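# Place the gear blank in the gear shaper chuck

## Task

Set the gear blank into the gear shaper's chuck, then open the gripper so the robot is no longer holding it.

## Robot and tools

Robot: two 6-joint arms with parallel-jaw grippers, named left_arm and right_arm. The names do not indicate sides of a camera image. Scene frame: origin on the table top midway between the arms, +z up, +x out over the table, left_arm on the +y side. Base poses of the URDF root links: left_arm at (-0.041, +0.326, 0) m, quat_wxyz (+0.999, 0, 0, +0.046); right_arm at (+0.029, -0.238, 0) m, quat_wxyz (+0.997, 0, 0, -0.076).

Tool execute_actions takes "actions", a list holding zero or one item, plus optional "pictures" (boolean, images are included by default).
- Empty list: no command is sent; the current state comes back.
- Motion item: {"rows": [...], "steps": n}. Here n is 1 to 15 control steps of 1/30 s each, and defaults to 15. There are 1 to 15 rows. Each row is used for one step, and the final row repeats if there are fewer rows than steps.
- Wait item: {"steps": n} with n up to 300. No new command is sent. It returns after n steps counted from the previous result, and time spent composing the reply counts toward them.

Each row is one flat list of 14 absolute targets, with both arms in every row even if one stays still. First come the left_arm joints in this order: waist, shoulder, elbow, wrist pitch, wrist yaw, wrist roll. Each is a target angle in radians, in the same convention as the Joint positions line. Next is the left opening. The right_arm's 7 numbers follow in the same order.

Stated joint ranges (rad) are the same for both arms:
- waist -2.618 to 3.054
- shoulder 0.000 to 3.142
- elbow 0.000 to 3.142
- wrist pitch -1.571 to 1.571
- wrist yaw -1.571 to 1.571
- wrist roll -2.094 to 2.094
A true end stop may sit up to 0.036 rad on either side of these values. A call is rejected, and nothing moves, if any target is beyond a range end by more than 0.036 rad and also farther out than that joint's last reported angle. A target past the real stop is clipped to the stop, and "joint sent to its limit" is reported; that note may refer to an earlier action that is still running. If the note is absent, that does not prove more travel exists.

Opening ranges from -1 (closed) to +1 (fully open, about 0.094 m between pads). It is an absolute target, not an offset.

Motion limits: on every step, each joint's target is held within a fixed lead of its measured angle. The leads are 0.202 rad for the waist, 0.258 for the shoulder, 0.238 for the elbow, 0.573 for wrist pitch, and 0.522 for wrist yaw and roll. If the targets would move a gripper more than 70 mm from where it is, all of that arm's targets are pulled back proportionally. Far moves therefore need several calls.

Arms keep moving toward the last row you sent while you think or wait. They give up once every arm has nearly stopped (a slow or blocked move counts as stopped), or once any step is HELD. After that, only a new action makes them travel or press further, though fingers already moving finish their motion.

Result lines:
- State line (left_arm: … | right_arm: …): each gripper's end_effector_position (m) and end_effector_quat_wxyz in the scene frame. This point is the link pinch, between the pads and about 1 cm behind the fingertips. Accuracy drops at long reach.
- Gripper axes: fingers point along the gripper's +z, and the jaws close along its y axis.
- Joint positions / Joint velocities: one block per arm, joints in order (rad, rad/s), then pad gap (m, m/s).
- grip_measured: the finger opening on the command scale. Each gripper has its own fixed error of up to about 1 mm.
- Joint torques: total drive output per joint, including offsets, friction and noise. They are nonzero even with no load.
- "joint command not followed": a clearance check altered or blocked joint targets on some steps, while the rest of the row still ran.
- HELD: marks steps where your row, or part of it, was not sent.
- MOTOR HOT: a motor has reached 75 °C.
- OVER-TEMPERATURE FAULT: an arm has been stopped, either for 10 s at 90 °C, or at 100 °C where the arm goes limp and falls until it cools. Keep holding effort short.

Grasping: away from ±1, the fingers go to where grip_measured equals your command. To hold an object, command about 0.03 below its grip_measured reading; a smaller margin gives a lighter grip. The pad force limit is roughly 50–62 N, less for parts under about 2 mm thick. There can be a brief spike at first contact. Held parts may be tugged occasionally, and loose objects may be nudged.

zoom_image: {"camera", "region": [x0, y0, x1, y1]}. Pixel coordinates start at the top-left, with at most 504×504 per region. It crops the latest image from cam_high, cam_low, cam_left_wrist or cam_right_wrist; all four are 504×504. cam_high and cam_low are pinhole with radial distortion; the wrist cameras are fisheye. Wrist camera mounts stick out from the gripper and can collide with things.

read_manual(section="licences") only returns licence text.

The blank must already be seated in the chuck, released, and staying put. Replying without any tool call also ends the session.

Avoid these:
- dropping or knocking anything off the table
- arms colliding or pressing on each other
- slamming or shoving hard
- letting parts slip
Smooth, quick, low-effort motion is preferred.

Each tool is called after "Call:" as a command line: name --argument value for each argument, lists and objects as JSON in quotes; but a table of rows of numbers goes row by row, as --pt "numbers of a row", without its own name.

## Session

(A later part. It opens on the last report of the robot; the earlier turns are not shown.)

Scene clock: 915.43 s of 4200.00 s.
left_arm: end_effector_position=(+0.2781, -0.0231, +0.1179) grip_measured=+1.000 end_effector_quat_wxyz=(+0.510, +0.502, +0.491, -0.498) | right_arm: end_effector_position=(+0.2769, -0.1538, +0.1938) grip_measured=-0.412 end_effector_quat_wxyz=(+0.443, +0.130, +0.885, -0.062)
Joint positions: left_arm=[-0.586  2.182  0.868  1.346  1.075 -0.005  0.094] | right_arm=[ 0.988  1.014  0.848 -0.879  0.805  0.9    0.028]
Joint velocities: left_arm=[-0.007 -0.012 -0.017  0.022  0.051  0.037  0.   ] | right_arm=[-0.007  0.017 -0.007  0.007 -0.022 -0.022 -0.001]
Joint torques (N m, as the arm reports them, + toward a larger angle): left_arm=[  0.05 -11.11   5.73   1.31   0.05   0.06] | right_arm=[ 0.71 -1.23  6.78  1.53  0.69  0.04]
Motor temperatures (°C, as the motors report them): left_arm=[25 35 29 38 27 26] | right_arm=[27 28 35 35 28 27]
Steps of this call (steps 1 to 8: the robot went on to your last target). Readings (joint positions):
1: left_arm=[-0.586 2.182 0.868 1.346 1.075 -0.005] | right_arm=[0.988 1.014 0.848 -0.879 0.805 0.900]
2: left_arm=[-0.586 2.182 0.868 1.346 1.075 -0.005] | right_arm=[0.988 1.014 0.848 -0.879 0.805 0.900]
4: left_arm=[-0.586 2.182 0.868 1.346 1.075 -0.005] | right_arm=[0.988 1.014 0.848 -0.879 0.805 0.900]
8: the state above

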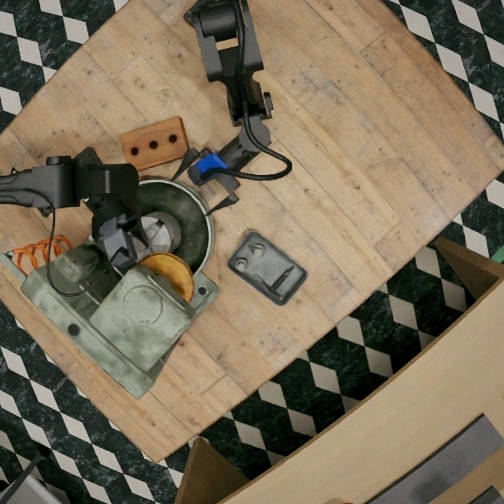

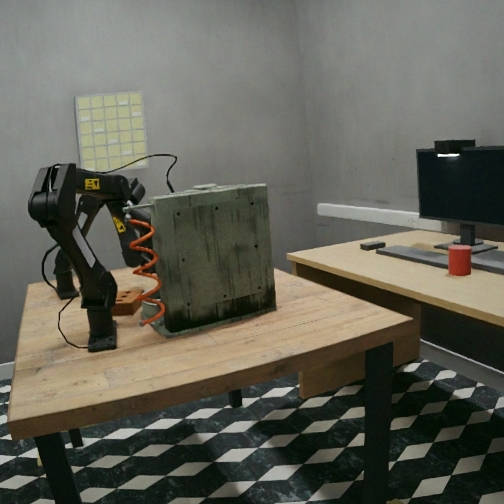

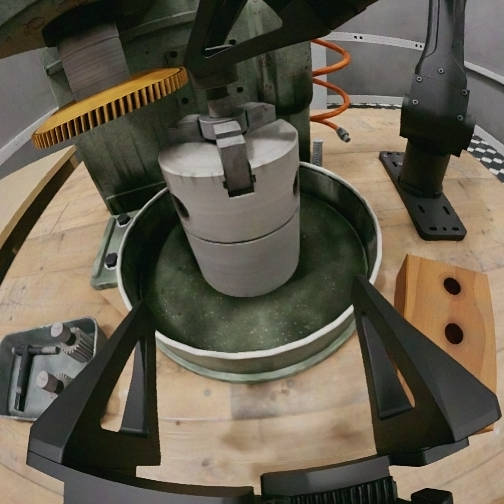

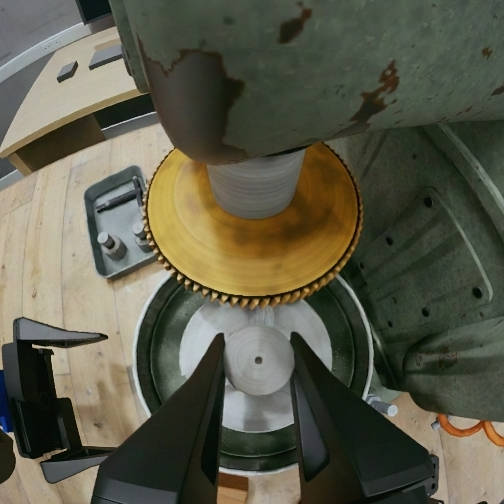

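Call:
execute_actions --actions '[{"rows":[[-0.586,2.182,0.868,1.35,1.08,0,1,0.999,1.024,0.860,-0.875,0.831,0.903,-0.455],[-0.586,2.182,0.868,1.35,1.08,0,1,1.001,1.024,0.860,-0.880,0.831,0.903,-0.455],[-0.586,2.182,0.868,1.35,1.08,0,1,1.003,1.024,0.860,-0.880,0.831,0.903,-0.455],[-0.586,2.182,0.868,1.35,1.08,0,1,1.004,1.024,0.860,-0.880,0.831,0.903,-0.455],[-0.586,2.182,0.868,1.35,1.08,0,1,1.002,1.024,0.860,-0.880,0.831,0.903,-0.455]],"steps":15}]'

Call:
zoom_image --camera "cam_left_wrist" --region '[200, 90, 245, 135]'

Scene clock: 929.20 s of 4200.00 s.
left_arm: end_effector_position=(+0.2781, -0.0231, +0.1179) grip_measured=+1.000 end_effector_quat_wxyz=(+0.510, +0.502, +0.491, -0.498) | right_arm: end_effector_position=(+0.2766, -0.1529, +0.1940) grip_measured=-0.412 end_effector_quat_wxyz=(+0.444, +0.128, +0.885, -0.061)
Joint positions: left_arm=[-0.586  2.182  0.868  1.346  1.075 -0.005  0.094] | right_arm=[ 0.992  1.014  0.848 -0.879  0.806  0.9    0.028]
Joint velocities: left_arm=[-0.002 -0.017  0.002 -0.081  0.022 -0.066  0.   ] | right_arm=[-0.007 -0.007 -0.002 -0.066  0.022  0.007  0.   ]
Joint torques (N m, as the arm reports them, + toward a larger angle): left_arm=[  0.03 -11.05   5.62   1.31   0.06   0.05] | right_arm=[ 0.76 -1.45  6.79  1.42  0.68  0.04]
Motor temperatures (°C, as the motors report them): left_arm=[25 35 29 38 27 26] | right_arm=[27 27 35 35 28 27]
Steps of this call (steps 1 to 15: the robot went on to your last target; steps 16 to 90: nothing new was sent; then 10.27 s passed at rest; steps 91 to 105: all 15 steps of this action). Readings (joint positions):
91: left_arm=[-0.586 2.182 0.868 1.346 1.075 -0.005] | right_arm=[0.988 1.014 0.848 -0.879 0.805 0.900]
92: left_arm=[-0.586 2.182 0.868 1.346 1.075 -0.005] | right_arm=[0.989 1.014 0.848 -0.879 0.805 0.900]
94: left_arm=[-0.586 2.182 0.868 1.346 1.075 -0.005] | right_arm=[0.991 1.014 0.848 -0.879 0.806 0.900]
98: left_arm=[-0.586 2.182 0.868 1.346 1.075 -0.005] | right_arm=[0.992 1.014 0.848 -0.879 0.806 0.900]
105: the state above

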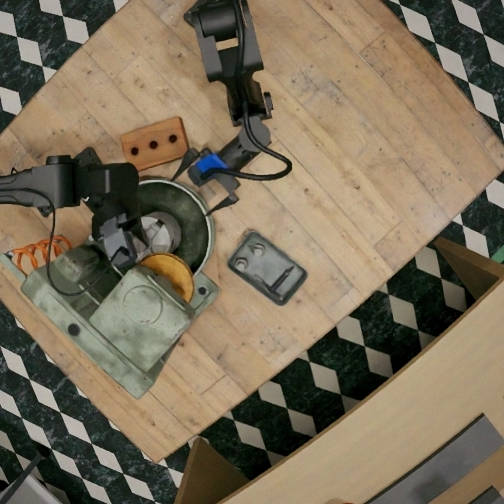

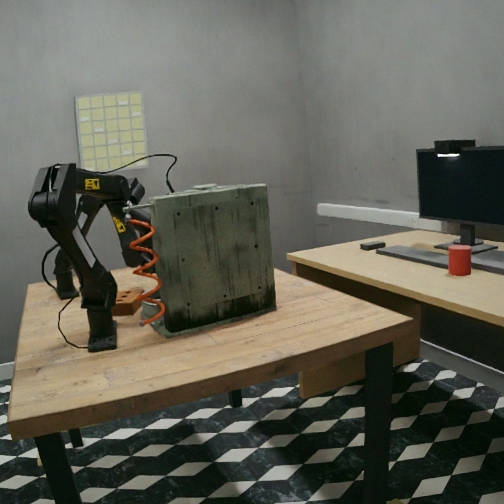

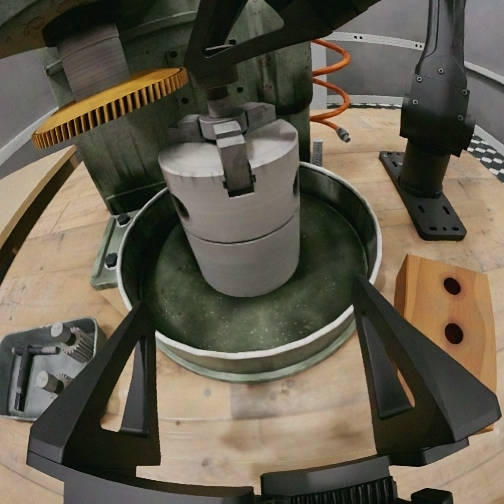

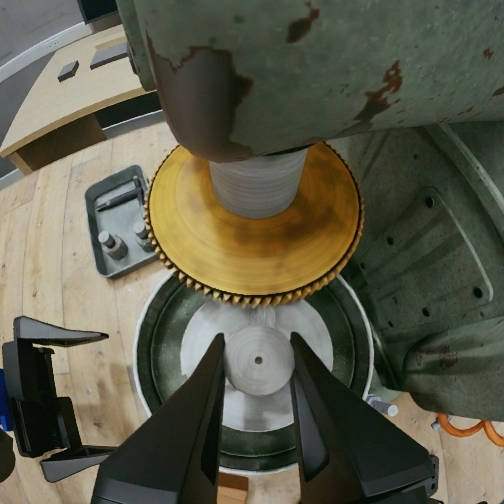

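Region (200, 90, 245, 135) of cam_left_wrist's 504x504 image, scaled by 11.200, with more detail than that image has.

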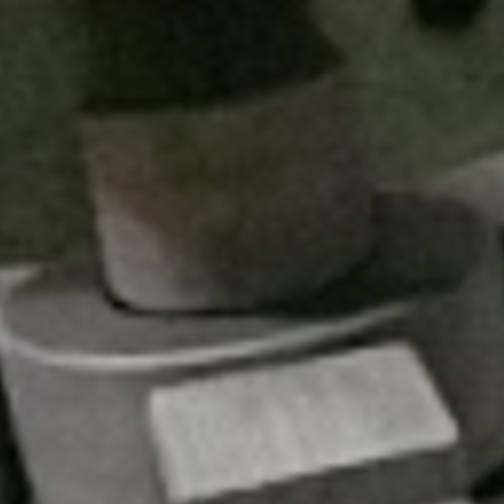

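Call:
execute_actions --actions '[{"rows":[[-0.586,2.182,0.868,1.35,1.08,0,1,1.000,1.024,0.860,-0.885,0.831,0.903,-0.455],[-0.586,2.182,0.868,1.35,1.08,0,1,1.000,1.024,0.860,-0.890,0.831,0.903,-0.455],[-0.586,2.182,0.868,1.35,1.08,0,1,1.000,1.024,0.860,-0.895,0.831,0.903,-0.455],[-0.586,2.182,0.868,1.35,1.08,0,1,1.000,1.024,0.860,-0.900,0.831,0.903,-0.455]],"steps":15}]'

Call:
zoom_image --camera "cam_left_wrist" --region '[200, 90, 245, 135]'

Scene clock: 942.70 s of 4200.00 s.
left_arm: end_effector_position=(+0.2781, -0.0231, +0.1179) grip_measured=+1.000 end_effector_quat_wxyz=(+0.510, +0.502, +0.491, -0.498) | right_arm: end_effector_position=(+0.2765, -0.1530, +0.1939) grip_measured=-0.412 end_effector_quat_wxyz=(+0.444, +0.128, +0.885, -0.062)
Joint positions: left_arm=[-0.586  2.182  0.868  1.346  1.075 -0.005  0.094] | right_arm=[ 0.992  1.014  0.848 -0.88   0.806  0.9    0.028]
Joint velocities: left_arm=[-0.002 -0.022  0.002  0.007 -0.037  0.066  0.   ] | right_arm=[ 0.032  0.007 -0.007 -0.051  0.007  0.066 -0.   ]
Joint torques (N m, as the arm reports them, + toward a larger angle): left_arm=[ -0.02 -11.15   5.61   1.31   0.06   0.04] | right_arm=[ 0.58 -1.44  6.79  1.25  0.68  0.04]
Motor temperatures (°C, as the motors report them): left_arm=[25 35 29 38 27 26] | right_arm=[27 27 34 35 28 27]
Steps of this call (steps 1 to 15: the robot went on to your last target; steps 16 to 90: nothing new was sent; then 10.00 s passed at rest; steps 91 to 105: all 15 steps of this action). Readings (joint positions):
91: left_arm=[-0.586 2.182 0.868 1.346 1.075 -0.005] | right_arm=[0.992 1.014 0.848 -0.879 0.806 0.900]
92: left_arm=[-0.586 2.182 0.868 1.346 1.075 -0.005] | right_arm=[0.992 1.014 0.848 -0.879 0.806 0.900]
94: left_arm=[-0.586 2.182 0.868 1.346 1.075 -0.005] | right_arm=[0.992 1.014 0.848 -0.880 0.806 0.900]
98: left_arm=[-0.586 2.182 0.868 1.346 1.075 -0.005] | right_arm=[0.992 1.014 0.848 -0.880 0.806 0.900]
105: the state above

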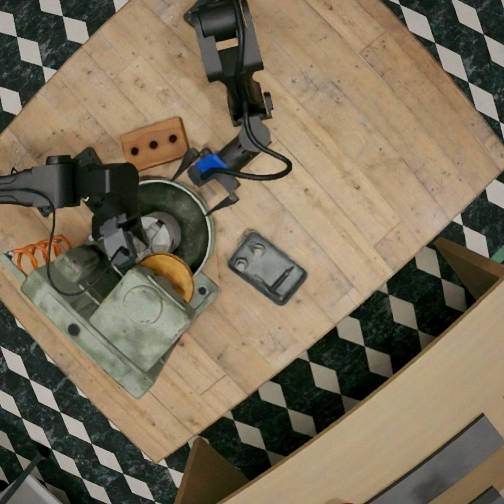

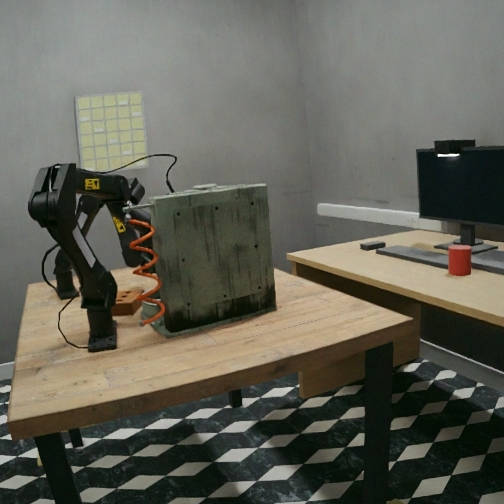

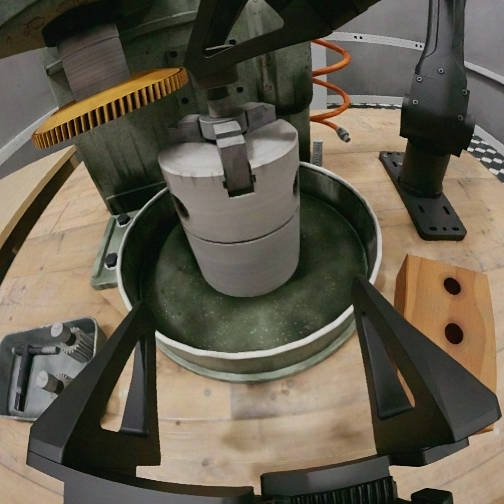

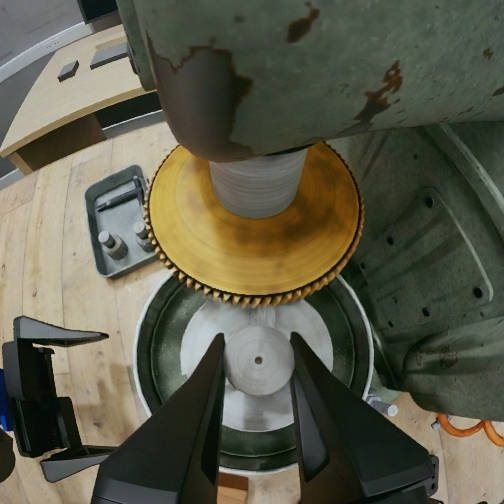

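Region (200, 90, 245, 135) of cam_left_wrist's 504x504 image, scaled by 11.200, with more detail than that image has.

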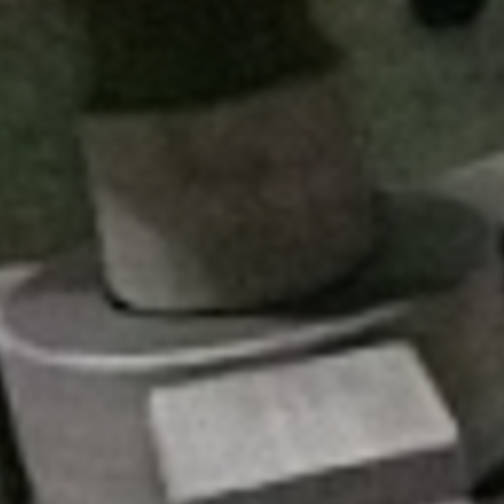

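Call:
execute_actions --actions '[{"rows":[[-0.586,2.182,0.868,1.35,1.08,0,1,0.996,1.024,0.860,-0.900,0.832,0.903,-0.455],[-0.586,2.182,0.868,1.35,1.08,0,1,0.994,1.024,0.860,-0.900,0.833,0.903,-0.455],[-0.586,2.182,0.868,1.35,1.08,0,1,0.992,1.024,0.860,-0.900,0.834,0.903,-0.455],[-0.586,2.182,0.868,1.35,1.08,0,1,0.992,1.024,0.860,-0.900,0.835,0.903,-0.455],[-0.586,2.182,0.868,1.35,1.08,0,1,0.992,1.024,0.860,-0.900,0.836,0.903,-0.455]],"steps":15}]' --pictures false

Call:
execute_actions --actions '[{"steps":10}]'

Call:
zoom_image --camera "cam_left_wrist" --region '[200, 90, 245, 135]'

Scene clock: 1024.70 s of 4200.00 s.
left_arm: end_effector_position=(+0.2781, -0.0231, +0.1179) grip_measured=+1.000 end_effector_quat_wxyz=(+0.510, +0.502, +0.491, -0.498) | right_arm: end_effector_position=(+0.2765, -0.1530, +0.1939) grip_measured=-0.412 end_effector_quat_wxyz=(+0.444, +0.128, +0.885, -0.062)
Joint positions: left_arm=[-0.586  2.182  0.868  1.346  1.075 -0.005  0.094] | right_arm=[ 0.992  1.014  0.848 -0.88   0.806  0.9    0.028]
Joint velocities: left_arm=[-0.007  0.002  0.002  0.007 -0.007  0.007  0.   ] | right_arm=[ 0.027  0.007 -0.002 -0.007 -0.081 -0.051  0.001]
Joint torques (N m, as the arm reports them, + toward a larger angle): left_arm=[  0.01 -11.15   5.57   1.3    0.04   0.02] | right_arm=[-0.05 -1.45  6.79  1.25  0.73  0.05]
Motor temperatures (°C, as the motors report them): left_arm=[25 36 29 37 27 26] | right_arm=[27 27 34 33 28 27]
Steps of this call (steps 1 to 15: the robot went on to your last target; steps 16 to 90: nothing new was sent; then 78.50 s passed at rest; steps 91 to 105: all 15 steps of this action). Readings (joint positions):
91: left_arm=[-0.586 2.182 0.868 1.346 1.075 -0.005] | right_arm=[0.992 1.014 0.848 -0.880 0.806 0.900]
92: left_arm=[-0.586 2.182 0.868 1.346 1.075 -0.005] | right_arm=[0.992 1.014 0.848 -0.880 0.806 0.900]
94: left_arm=[-0.586 2.182 0.868 1.346 1.075 -0.005] | right_arm=[0.992 1.014 0.848 -0.880 0.806 0.900]
98: left_arm=[-0.586 2.182 0.868 1.346 1.075 -0.005] | right_arm=[0.992 1.014 0.848 -0.880 0.806 0.900]
105: the state above

Scene clock: 1025.03 s of 4200.00 s.
left_arm: end_effector_position=(+0.2781, -0.0231, +0.1179) grip_measured=+1.000 end_effector_quat_wxyz=(+0.510, +0.502, +0.491, -0.498) | right_arm: end_effector_position=(+0.2765, -0.1530, +0.1939) grip_measured=-0.412 end_effector_quat_wxyz=(+0.444, +0.128, +0.885, -0.062)
Joint positions: left_arm=[-0.586  2.182  0.868  1.346  1.075 -0.005  0.094] | right_arm=[ 0.992  1.014  0.848 -0.88   0.806  0.9    0.028]
Joint velocities: left_arm=[-0.007 -0.002 -0.002  0.007 -0.037 -0.037  0.   ] | right_arm=[ 0.007 -0.007 -0.002  0.022 -0.051 -0.037  0.   ]
Joint torques (N m, as the arm reports them, + toward a larger angle): left_arm=[  0.01 -11.05   5.61   1.33   0.06   0.04] | right_arm=[-0.04 -1.44  6.79  1.25  0.73  0.04]
Motor temperatures (°C, as the motors report them): left_arm=[25 36 29 37 27 26] | right_arm=[27 27 34 33 28 27]
Steps of this call (steps 1 to 10: the robot went on to your last target). Readings (joint positions):
1: left_arm=[-0.586 2.182 0.868 1.346 1.075 -0.005] | right_arm=[0.992 1.014 0.848 -0.880 0.806 0.900]
2: left_arm=[-0.586 2.182 0.868 1.346 1.075 -0.005] | right_arm=[0.992 1.014 0.848 -0.880 0.806 0.900]
4: left_arm=[-0.586 2.182 0.868 1.346 1.075 -0.005] | right_arm=[0.992 1.014 0.848 -0.880 0.806 0.900]
8: left_arm=[-0.586 2.182 0.868 1.346 1.075 -0.005] | right_arm=[0.992 1.014 0.848 -0.880 0.806 0.900]
10: the state above

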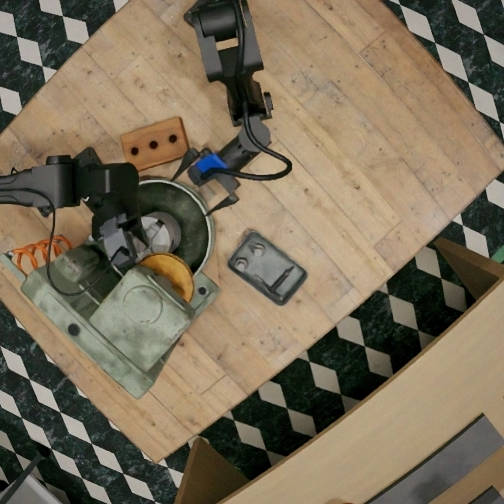

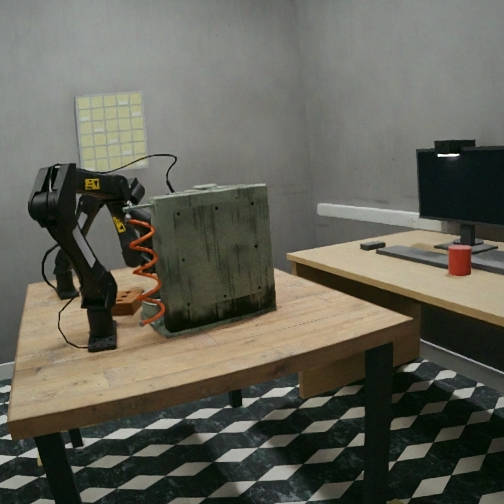

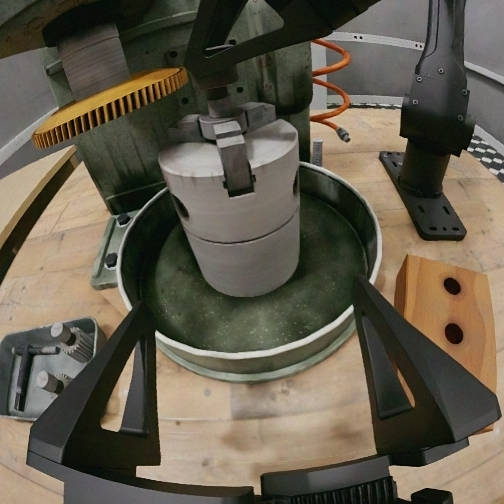

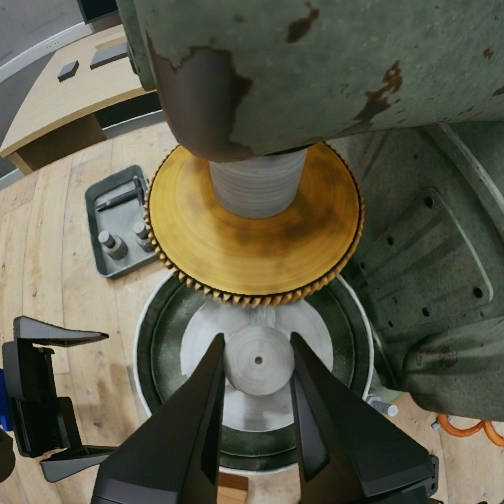

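Region (200, 90, 245, 135) of cam_left_wrist's 504x504 image, scaled by 11.200, with more detail than that image has.

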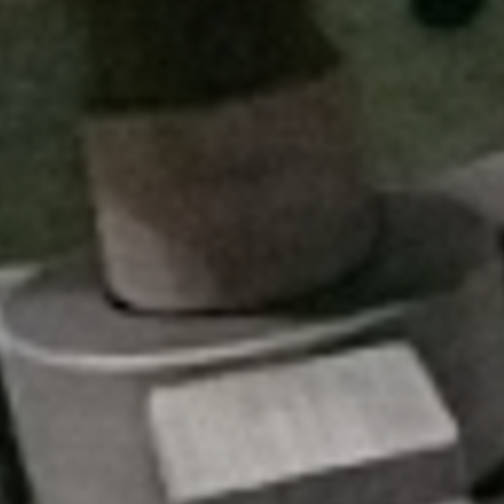

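Call:
execute_actions --actions '[{"rows":[[-0.586,2.182,0.868,1.35,1.08,0,1,0.992,1.024,0.860,-0.900,0.837,0.903,-0.455],[-0.586,2.182,0.868,1.35,1.08,0,1,0.992,1.024,0.860,-0.900,0.838,0.903,-0.455],[-0.586,2.182,0.868,1.35,1.08,0,1,0.992,1.024,0.860,-0.900,0.839,0.903,-0.455],[-0.586,2.182,0.868,1.35,1.08,0,1,0.992,1.024,0.860,-0.900,0.840,0.903,-0.455],[-0.586,2.182,0.868,1.35,1.08,0,1,0.992,1.024,0.860,-0.900,0.841,0.903,-0.455]],"steps":15}]' --pictures false

Call:
execute_actions --actions '[{"steps":10}]' --pictures false

Scene clock: 1030.93 s of 4200.00 s.
left_arm: end_effector_position=(+0.2781, -0.0231, +0.1179) grip_measured=+1.000 end_effector_quat_wxyz=(+0.510, +0.502, +0.491, -0.498) | right_arm: end_effector_position=(+0.2765, -0.1530, +0.1940) grip_measured=-0.412 end_effector_quat_wxyz=(+0.444, +0.128, +0.885, -0.062)
Joint positions: left_arm=[-0.586  2.182  0.868  1.346  1.075 -0.005  0.094] | right_arm=[ 0.992  1.014  0.848 -0.88   0.807  0.9    0.028]
Joint velocities: left_arm=[-0.002 -0.007 -0.012  0.007 -0.095  0.037  0.   ] | right_arm=[-0.007  0.007  0.012  0.022  0.022  0.051 -0.002]
Joint torques (N m, as the arm reports them, + toward a larger angle): left_arm=[  0.07 -11.14   5.75   1.31   0.06   0.06] | right_arm=[-0.05 -1.44  6.8   1.25  0.78  0.05]
Motor temperatures (°C, as the motors report them): left_arm=[25 36 29 37 27 26] | right_arm=[27 27 34 33 28 27]
Steps of this call (steps 1 to 15: the robot went on to your last target; steps 16 to 90: nothing new was sent; then 2.40 s passed at rest; steps 91 to 105: all 15 steps of this action). Readings (joint positions):
91: left_arm=[-0.586 2.182 0.868 1.346 1.075 -0.005] | right_arm=[0.992 1.014 0.848 -0.880 0.806 0.900]
92: left_arm=[-0.586 2.182 0.868 1.346 1.075 -0.005] | right_arm=[0.992 1.014 0.848 -0.880 0.806 0.900]
94: left_arm=[-0.586 2.182 0.868 1.346 1.075 -0.005] | right_arm=[0.992 1.014 0.848 -0.880 0.806 0.900]
98: left_arm=[-0.586 2.182 0.868 1.346 1.075 -0.005] | right_arm=[0.992 1.014 0.848 -0.880 0.807 0.900]
105: the state above

Scene clock: 1031.27 s of 4200.00 s.
left_arm: end_effector_position=(+0.2781, -0.0231, +0.1179) grip_measured=+1.000 end_effector_quat_wxyz=(+0.510, +0.502, +0.491, -0.498) | right_arm: end_effector_position=(+0.2765, -0.1530, +0.1940) grip_measured=-0.412 end_effector_quat_wxyz=(+0.444, +0.128, +0.885, -0.062)
Joint positions: left_arm=[-0.586  2.182  0.868  1.346  1.075 -0.005  0.094] | right_arm=[ 0.992  1.014  0.848 -0.88   0.807  0.9    0.028]
Joint velocities: left_arm=[-0.007 -0.017  0.002  0.022 -0.037  0.007  0.   ] | right_arm=[-0.002  0.002 -0.002 -0.051 -0.022  0.007 -0.001]
Joint torques (N m, as the arm reports them, + toward a larger angle): left_arm=[ -0.01 -11.1    5.67   1.32   0.07   0.05] | right_arm=[-0.05 -1.44  6.8   1.25  0.79  0.05]
Motor temperatures (°C, as the motors report them): left_arm=[25 36 29 37 27 26] | right_arm=[27 27 34 33 28 27]
Steps of this call (steps 1 to 10: the robot went on to your last target). Readings (joint positions):
1: left_arm=[-0.586 2.182 0.868 1.346 1.075 -0.005] | right_arm=[0.992 1.014 0.848 -0.880 0.807 0.900]
2: left_arm=[-0.586 2.182 0.868 1.346 1.075 -0.005] | right_arm=[0.992 1.014 0.848 -0.880 0.807 0.900]
4: left_arm=[-0.586 2.182 0.868 1.346 1.075 -0.005] | right_arm=[0.992 1.014 0.848 -0.880 0.807 0.900]
8: left_arm=[-0.586 2.182 0.868 1.346 1.075 -0.005] | right_arm=[0.992 1.014 0.848 -0.880 0.807 0.900]
10: the state above

Call:
execute_actions --actions '[{"rows":[[-0.586,2.182,0.868,1.35,1.08,0,1,0.992,1.026,0.860,-0.900,0.830,0.903,-0.455],[-0.586,2.182,0.868,1.35,1.08,0,1,0.992,1.028,0.860,-0.900,0.820,0.903,-0.455],[-0.586,2.182,0.868,1.35,1.08,0,1,0.992,1.030,0.860,-0.900,0.812,0.903,-0.455],[-0.586,2.182,0.868,1.35,1.08,0,1,0.992,1.032,0.860,-0.900,0.808,0.903,-0.455],[-0.586,2.182,0.868,1.35,1.08,0,1,0.992,1.034,0.860,-0.900,0.805,0.903,-0.455],[-0.586,2.182,0.868,1.35,1.08,0,1,0.992,1.036,0.860,-0.900,0.805,0.903,-0.455],[-0.586,2.182,0.868,1.35,1.08,0,1,0.992,1.038,0.860,-0.900,0.805,0.903,-0.455]],"steps":15}]'

Call:
zoom_image --camera "cam_left_wrist" --region '[200, 90, 245, 135]'

Scene clock: 1038.67 s of 4200.00 s.
left_arm: end_effector_position=(+0.2781, -0.0231, +0.1179) grip_measured=+1.000 end_effector_quat_wxyz=(+0.510, +0.502, +0.491, -0.498) | right_arm: end_effector_position=(+0.2767, -0.1530, +0.1934) grip_measured=-0.412 end_effector_quat_wxyz=(+0.443, +0.128, +0.885, -0.063)
Joint positions: left_arm=[-0.586  2.182  0.868  1.346  1.075 -0.005  0.094] | right_arm=[ 0.992  1.017  0.848 -0.88   0.808  0.9    0.028]
Joint velocities: left_arm=[ 0.002  0.002 -0.012 -0.007  0.037  0.022  0.   ] | right_arm=[-0.017  0.007  0.002  0.051 -0.022  0.007 -0.001]
Joint torques (N m, as the arm reports them, + toward a larger angle): left_arm=[  0.   -11.15   5.63   1.34   0.05   0.04] | right_arm=[-0.06 -0.33  6.79  1.25  0.37  0.04]
Motor temperatures (°C, as the motors report them): left_arm=[25 36 29 37 27 26] | right_arm=[27 27 34 33 28 27]
Steps of this call (steps 1 to 15: the robot went on to your last target; steps 16 to 90: nothing new was sent; then 3.90 s passed at rest; steps 91 to 105: all 15 steps of this action). Readings (joint positions):
91: left_arm=[-0.586 2.182 0.868 1.346 1.075 -0.005] | right_arm=[0.992 1.014 0.848 -0.880 0.807 0.900]
92: left_arm=[-0.586 2.182 0.868 1.346 1.075 -0.005] | right_arm=[0.992 1.014 0.848 -0.880 0.806 0.900]
94: left_arm=[-0.586 2.182 0.868 1.346 1.075 -0.005] | right_arm=[0.992 1.014 0.848 -0.880 0.806 0.900]
98: left_arm=[-0.586 2.182 0.868 1.346 1.075 -0.005] | right_arm=[0.992 1.017 0.848 -0.880 0.807 0.900]
105: the state above

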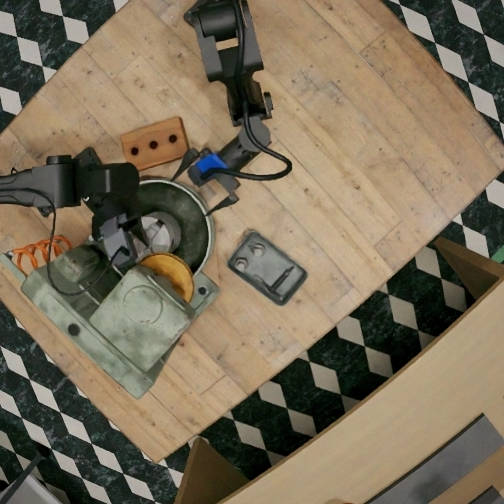

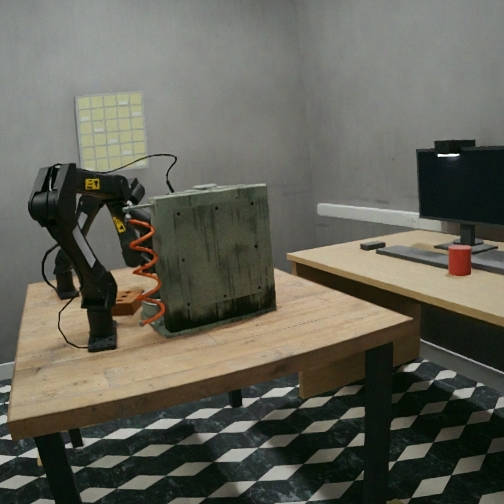

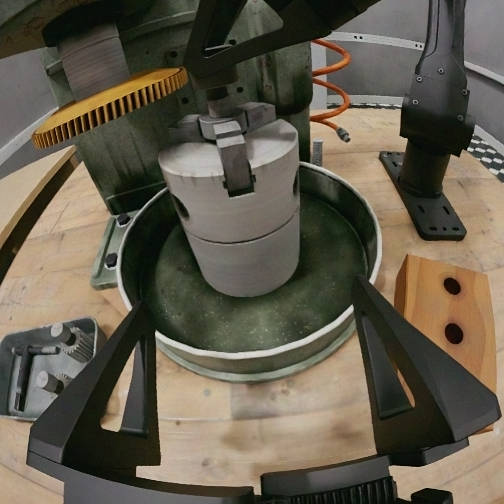

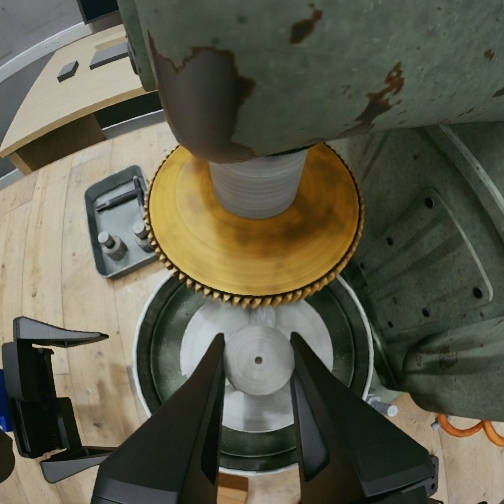

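Region (200, 90, 245, 135) of cam_left_wrist's 504x504 image, scaled by 11.200, with more detail than that image has.

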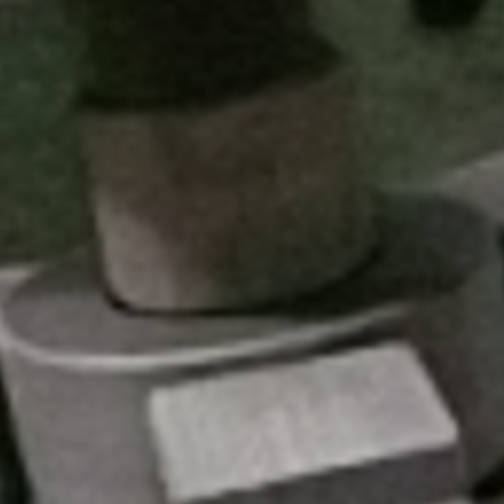

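Call:
execute_actions --actions '[{"rows":[[-0.586,2.182,0.868,1.35,1.08,0,1,0.992,1.028,0.860,-0.890,0.805,0.903,-0.455],[-0.586,2.182,0.868,1.35,1.08,0,1,0.992,1.018,0.860,-0.882,0.805,0.903,-0.455],[-0.586,2.182,0.868,1.35,1.08,0,1,0.992,1.008,0.860,-0.880,0.805,0.903,-0.455],[-0.586,2.182,0.868,1.35,1.08,0,1,0.992,0.998,0.860,-0.880,0.805,0.903,-0.455],[-0.586,2.182,0.868,1.35,1.08,0,1,0.992,0.990,0.860,-0.880,0.805,0.903,-0.455],[-0.586,2.182,0.868,1.35,1.08,0,1,0.992,0.985,0.860,-0.880,0.805,0.903,-0.455],[-0.586,2.182,0.868,1.35,1.08,0,1,0.992,0.981,0.860,-0.880,0.805,0.903,-0.455],[-0.586,2.182,0.868,1.35,1.08,0,1,0.992,0.979,0.860,-0.880,0.805,0.903,-0.455]],"steps":15}]' --pictures false

Call:
execute_actions --actions '[{"steps":15}]'

Call:
zoom_image --camera "cam_left_wrist" --region '[200, 90, 245, 135]'

Scene clock: 1047.97 s of 4200.00 s.
left_arm: end_effector_position=(+0.2781, -0.0231, +0.1179) grip_measured=+1.000 end_effector_quat_wxyz=(+0.510, +0.502, +0.491, -0.498) | right_arm: end_effector_position=(+0.2754, -0.1515, +0.1939) grip_measured=-0.412 end_effector_quat_wxyz=(+0.441, +0.128, +0.887, -0.054)
Joint positions: left_arm=[-0.586  2.182  0.868  1.346  1.075 -0.005  0.094] | right_arm=[ 0.992  1.007  0.848 -0.88   0.792  0.9    0.028]
Joint velocities: left_arm=[-0.002 -0.012 -0.002  0.022  0.051  0.007  0.   ] | right_arm=[-0.002 -0.027 -0.007 -0.037  0.007  0.022  0.001]
Joint torques (N m, as the arm reports them, + toward a larger angle): left_arm=[  0.02 -11.09   5.75   1.32   0.08   0.04] | right_arm=[-0.06 -5.19  6.8   1.44  0.53  0.05]
Motor temperatures (°C, as the motors report them): left_arm=[25 36 29 37 27 26] | right_arm=[27 27 34 33 28 27]
Steps of this call (steps 1 to 15: the robot went on to your last target; steps 16 to 90: nothing new was sent; then 5.80 s passed at rest; steps 91 to 105: all 15 steps of this action). Readings (joint positions):
91: left_arm=[-0.586 2.182 0.868 1.346 1.075 -0.005] | right_arm=[0.992 1.017 0.848 -0.880 0.808 0.900]
92: left_arm=[-0.586 2.182 0.868 1.346 1.075 -0.005] | right_arm=[0.992 1.017 0.848 -0.880 0.808 0.900]
94: left_arm=[-0.586 2.182 0.868 1.346 1.075 -0.005] | right_arm=[0.992 1.017 0.848 -0.880 0.808 0.900]
98: left_arm=[-0.586 2.182 0.868 1.346 1.075 -0.005] | right_arm=[0.992 1.010 0.848 -0.880 0.800 0.900]
105: the state above

Scene clock: 1048.47 s of 4200.00 s.
left_arm: end_effector_position=(+0.2781, -0.0231, +0.1179) grip_measured=+1.000 end_effector_quat_wxyz=(+0.510, +0.502, +0.491, -0.498) | right_arm: end_effector_position=(+0.2754, -0.1515, +0.1939) grip_measured=-0.412 end_effector_quat_wxyz=(+0.441, +0.128, +0.887, -0.054)
Joint positions: left_arm=[-0.586  2.182  0.868  1.346  1.075 -0.005  0.094] | right_arm=[ 0.992  1.007  0.848 -0.88   0.792  0.9    0.028]
Joint velocities: left_arm=[-0.027  0.012 -0.002 -0.022  0.007 -0.037  0.   ] | right_arm=[-0.002 -0.007 -0.012 -0.007 -0.051  0.037  0.001]
Joint torques (N m, as the arm reports them, + toward a larger angle): left_arm=[  0.07 -11.1    5.7    1.32   0.06   0.06] | right_arm=[-0.06 -5.2   6.79  1.43  0.54  0.05]
Motor temperatures (°C, as the motors report them): left_arm=[25 36 29 37 27 26] | right_arm=[27 27 34 33 28 27]
Steps of this call (steps 1 to 15: the robot went on to your last target). Readings (joint positions):
1: left_arm=[-0.586 2.182 0.868 1.346 1.075 -0.005] | right_arm=[0.992 1.007 0.848 -0.880 0.792 0.900]
2: left_arm=[-0.586 2.182 0.868 1.346 1.075 -0.005] | right_arm=[0.992 1.007 0.848 -0.880 0.792 0.900]
4: left_arm=[-0.586 2.182 0.868 1.346 1.075 -0.005] | right_arm=[0.992 1.007 0.848 -0.880 0.792 0.900]
8: left_arm=[-0.586 2.182 0.868 1.346 1.075 -0.005] | right_arm=[0.992 1.007 0.848 -0.880 0.792 0.900]
15: the state above
All arms were judged still, so your last target was given up. Only a new action makes them travel on or press farther. Fingers that are still opening or closing keep moving.

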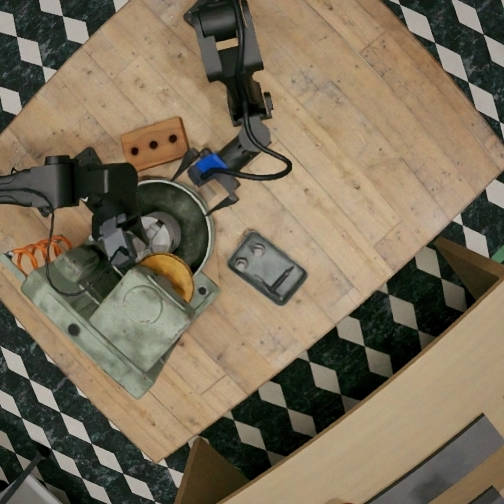

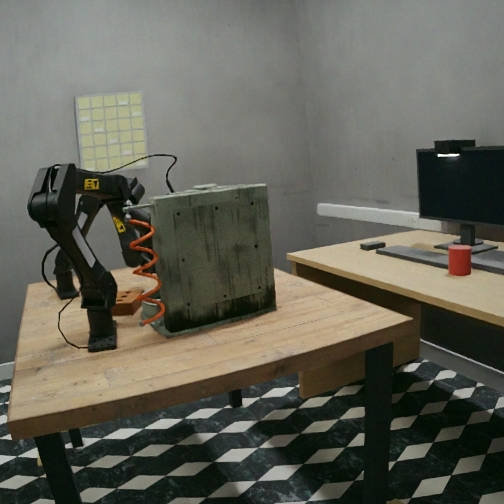

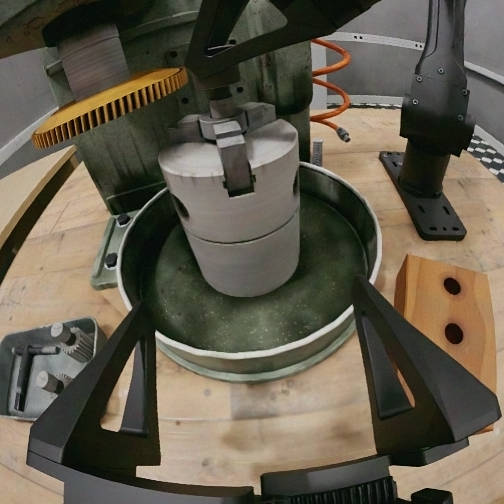

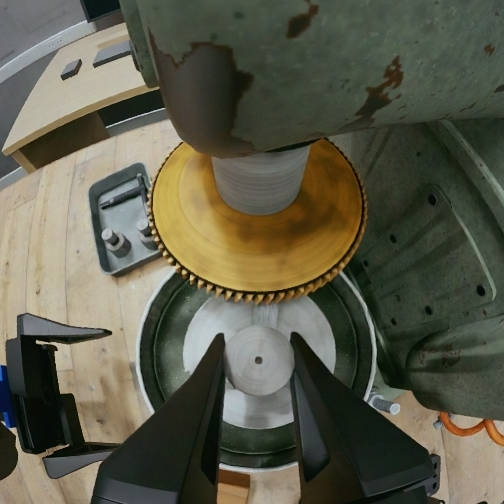

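Region (200, 90, 245, 135) of cam_left_wrist's 504x504 image, scaled by 11.200, with more detail than that image has.

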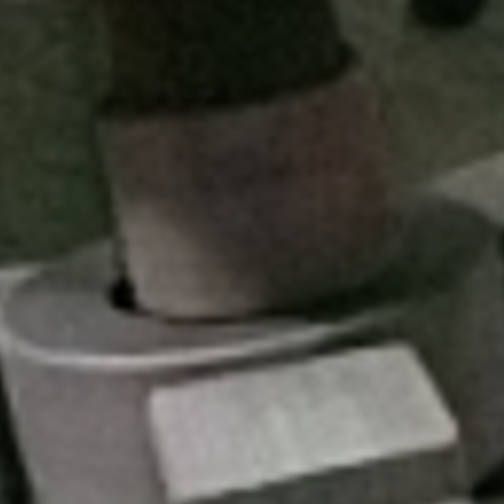

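Call:
execute_actions --actions '[{"rows":[[-0.586,2.182,0.868,1.35,1.08,0,1,0.992,0.985,0.860,-0.880,0.815,0.903,-0.455],[-0.586,2.182,0.868,1.35,1.08,0,1,0.992,0.985,0.860,-0.880,0.823,0.903,-0.455],[-0.586,2.182,0.868,1.35,1.08,0,1,0.990,0.985,0.860,-0.880,0.828,0.903,-0.455],[-0.586,2.182,0.868,1.35,1.08,0,1,0.988,0.985,0.860,-0.880,0.831,0.903,-0.455],[-0.586,2.182,0.868,1.35,1.08,0,1,0.986,0.985,0.860,-0.880,0.832,0.903,-0.455],[-0.586,2.182,0.868,1.35,1.08,0,1,0.984,0.985,0.860,-0.880,0.832,0.903,-0.455],[-0.586,2.182,0.868,1.35,1.08,0,1,0.983,0.985,0.860,-0.880,0.832,0.903,-0.455],[-0.586,2.182,0.868,1.35,1.08,0,1,0.982,0.985,0.860,-0.880,0.832,0.903,-0.455],[-0.586,2.182,0.868,1.35,1.08,0,1,0.981,0.985,0.860,-0.880,0.832,0.903,-0.455],[-0.586,2.182,0.868,1.35,1.08,0,1,0.980,0.985,0.860,-0.880,0.832,0.903,-0.455]],"steps":15}]' --pictures false

Call:
execute_actions --actions '[{"steps":15}]'

Call:
zoom_image --camera "cam_left_wrist" --region '[200, 90, 245, 135]'

Call:
zoom_image --camera "cam_right_wrist" --region '[160, 260, 360, 460]'

Scene clock: 1063.77 s of 4200.00 s.
left_arm: end_effector_position=(+0.2781, -0.0231, +0.1179) grip_measured=+1.000 end_effector_quat_wxyz=(+0.510, +0.502, +0.491, -0.498) | right_arm: end_effector_position=(+0.2755, -0.1516, +0.1940) grip_measured=-0.412 end_effector_quat_wxyz=(+0.441, +0.128, +0.887, -0.054)
Joint positions: left_arm=[-0.586  2.182  0.868  1.346  1.075 -0.005  0.094] | right_arm=[ 0.992  1.007  0.848 -0.88   0.793  0.9    0.028]
Joint velocities: left_arm=[-0.007 -0.012 -0.032 -0.066 -0.037  0.007  0.   ] | right_arm=[ 0.002 -0.007 -0.017  0.022  0.037 -0.022 -0.   ]
Joint torques (N m, as the arm reports them, + toward a larger angle): left_arm=[ -0.02 -11.19   5.68   1.32   0.06   0.05] | right_arm=[-0.99 -4.61  6.8   1.44  0.83  0.05]
Motor temperatures (°C, as the motors report them): left_arm=[25 36 29 37 27 26] | right_arm=[27 27 34 34 28 27]
Steps of this call (steps 1 to 90: nothing new was sent; then 11.80 s passed at rest; steps 91 to 105: all 15 steps of this action). Readings (joint positions):
91: left_arm=[-0.586 2.182 0.868 1.346 1.075 -0.005] | right_arm=[0.992 1.007 0.848 -0.880 0.792 0.900]
92: left_arm=[-0.586 2.182 0.868 1.346 1.075 -0.005] | right_arm=[0.992 1.007 0.848 -0.880 0.792 0.900]
94: left_arm=[-0.586 2.182 0.868 1.346 1.075 -0.005] | right_arm=[0.992 1.007 0.848 -0.880 0.793 0.900]
98: left_arm=[-0.586 2.182 0.868 1.346 1.075 -0.005] | right_arm=[0.992 1.007 0.848 -0.880 0.793 0.900]
105: the state above

Scene clock: 1064.27 s of 4200.00 s.
left_arm: end_effector_position=(+0.2781, -0.0231, +0.1179) grip_measured=+1.000 end_effector_quat_wxyz=(+0.510, +0.502, +0.491, -0.498) | right_arm: end_effector_position=(+0.2755, -0.1516, +0.1940) grip_measured=-0.412 end_effector_quat_wxyz=(+0.441, +0.128, +0.887, -0.054)
Joint positions: left_arm=[-0.586  2.182  0.868  1.346  1.075 -0.005  0.094] | right_arm=[ 0.992  1.007  0.848 -0.88   0.793  0.9    0.028]
Joint velocities: left_arm=[-0.022 -0.002 -0.022 -0.081  0.007 -0.037  0.   ] | right_arm=[-0.012  0.002  0.012  0.007 -0.051 -0.022 -0.   ]
Joint torques (N m, as the arm reports them, + toward a larger angle): left_arm=[  0.01 -11.07   5.68   1.31   0.06   0.05] | right_arm=[-1.   -4.61  6.79  1.44  0.83  0.05]
Motor temperatures (°C, as the motors report them): left_arm=[25 36 29 37 27 26] | right_arm=[27 27 34 34 28 27]
Steps of this call (steps 1 to 15: the robot went on to your last target). Readings (joint positions):
1: left_arm=[-0.586 2.182 0.868 1.346 1.075 -0.005] | right_arm=[0.992 1.007 0.848 -0.880 0.793 0.900]
2: left_arm=[-0.586 2.182 0.868 1.346 1.075 -0.005] | right_arm=[0.992 1.007 0.848 -0.880 0.793 0.900]
4: left_arm=[-0.586 2.182 0.868 1.346 1.075 -0.005] | right_arm=[0.992 1.007 0.848 -0.880 0.793 0.900]
8: left_arm=[-0.586 2.182 0.868 1.346 1.075 -0.005] | right_arm=[0.992 1.007 0.848 -0.880 0.793 0.900]
15: the state above
All arms were judged still, so your last target was given up. Only a new action makes them travel on or press farther. Fingers that are still opening or closing keep moving.

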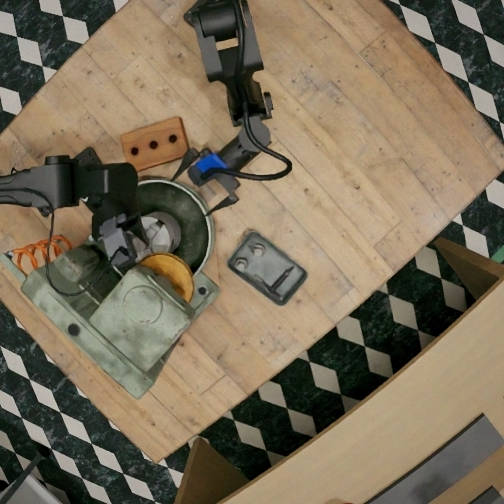

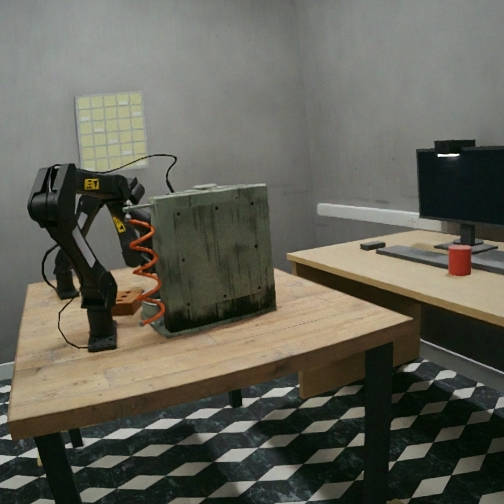

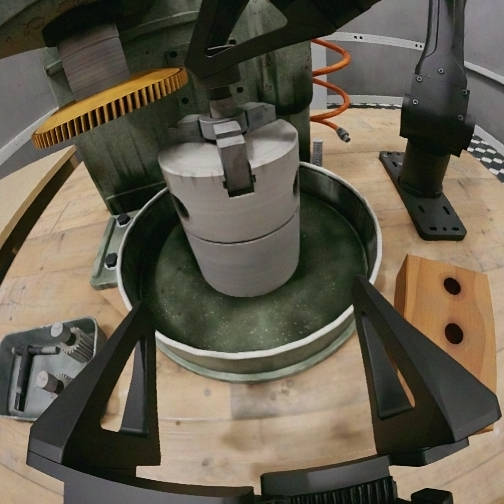

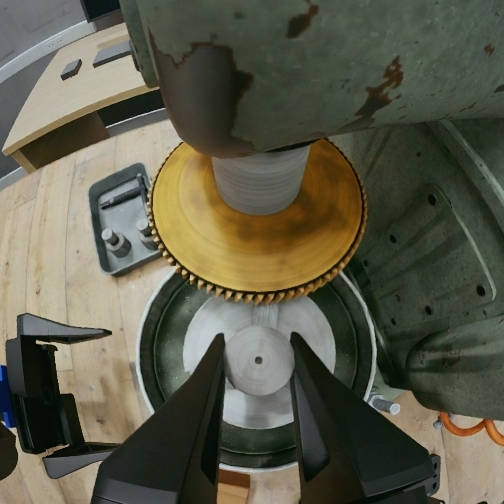

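Region (200, 90, 245, 135) of cam_left_wrist's 504x504 image, scaled by 11.200, with more detail than that image has.

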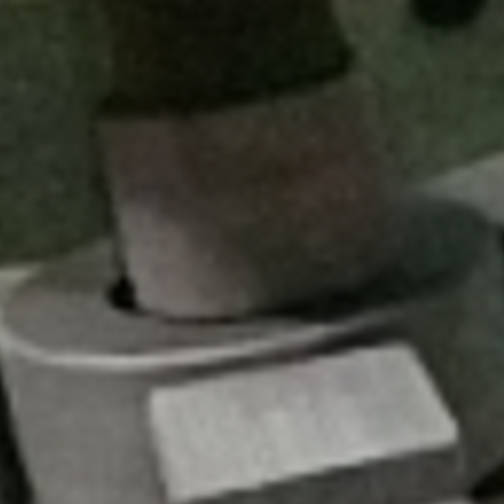

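Region (160, 260, 360, 460) of cam_right_wrist's 504x504 image, scaled by 2.520, with more detail than that image has.

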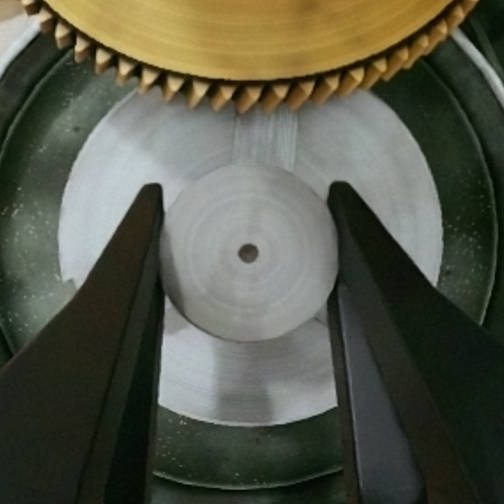

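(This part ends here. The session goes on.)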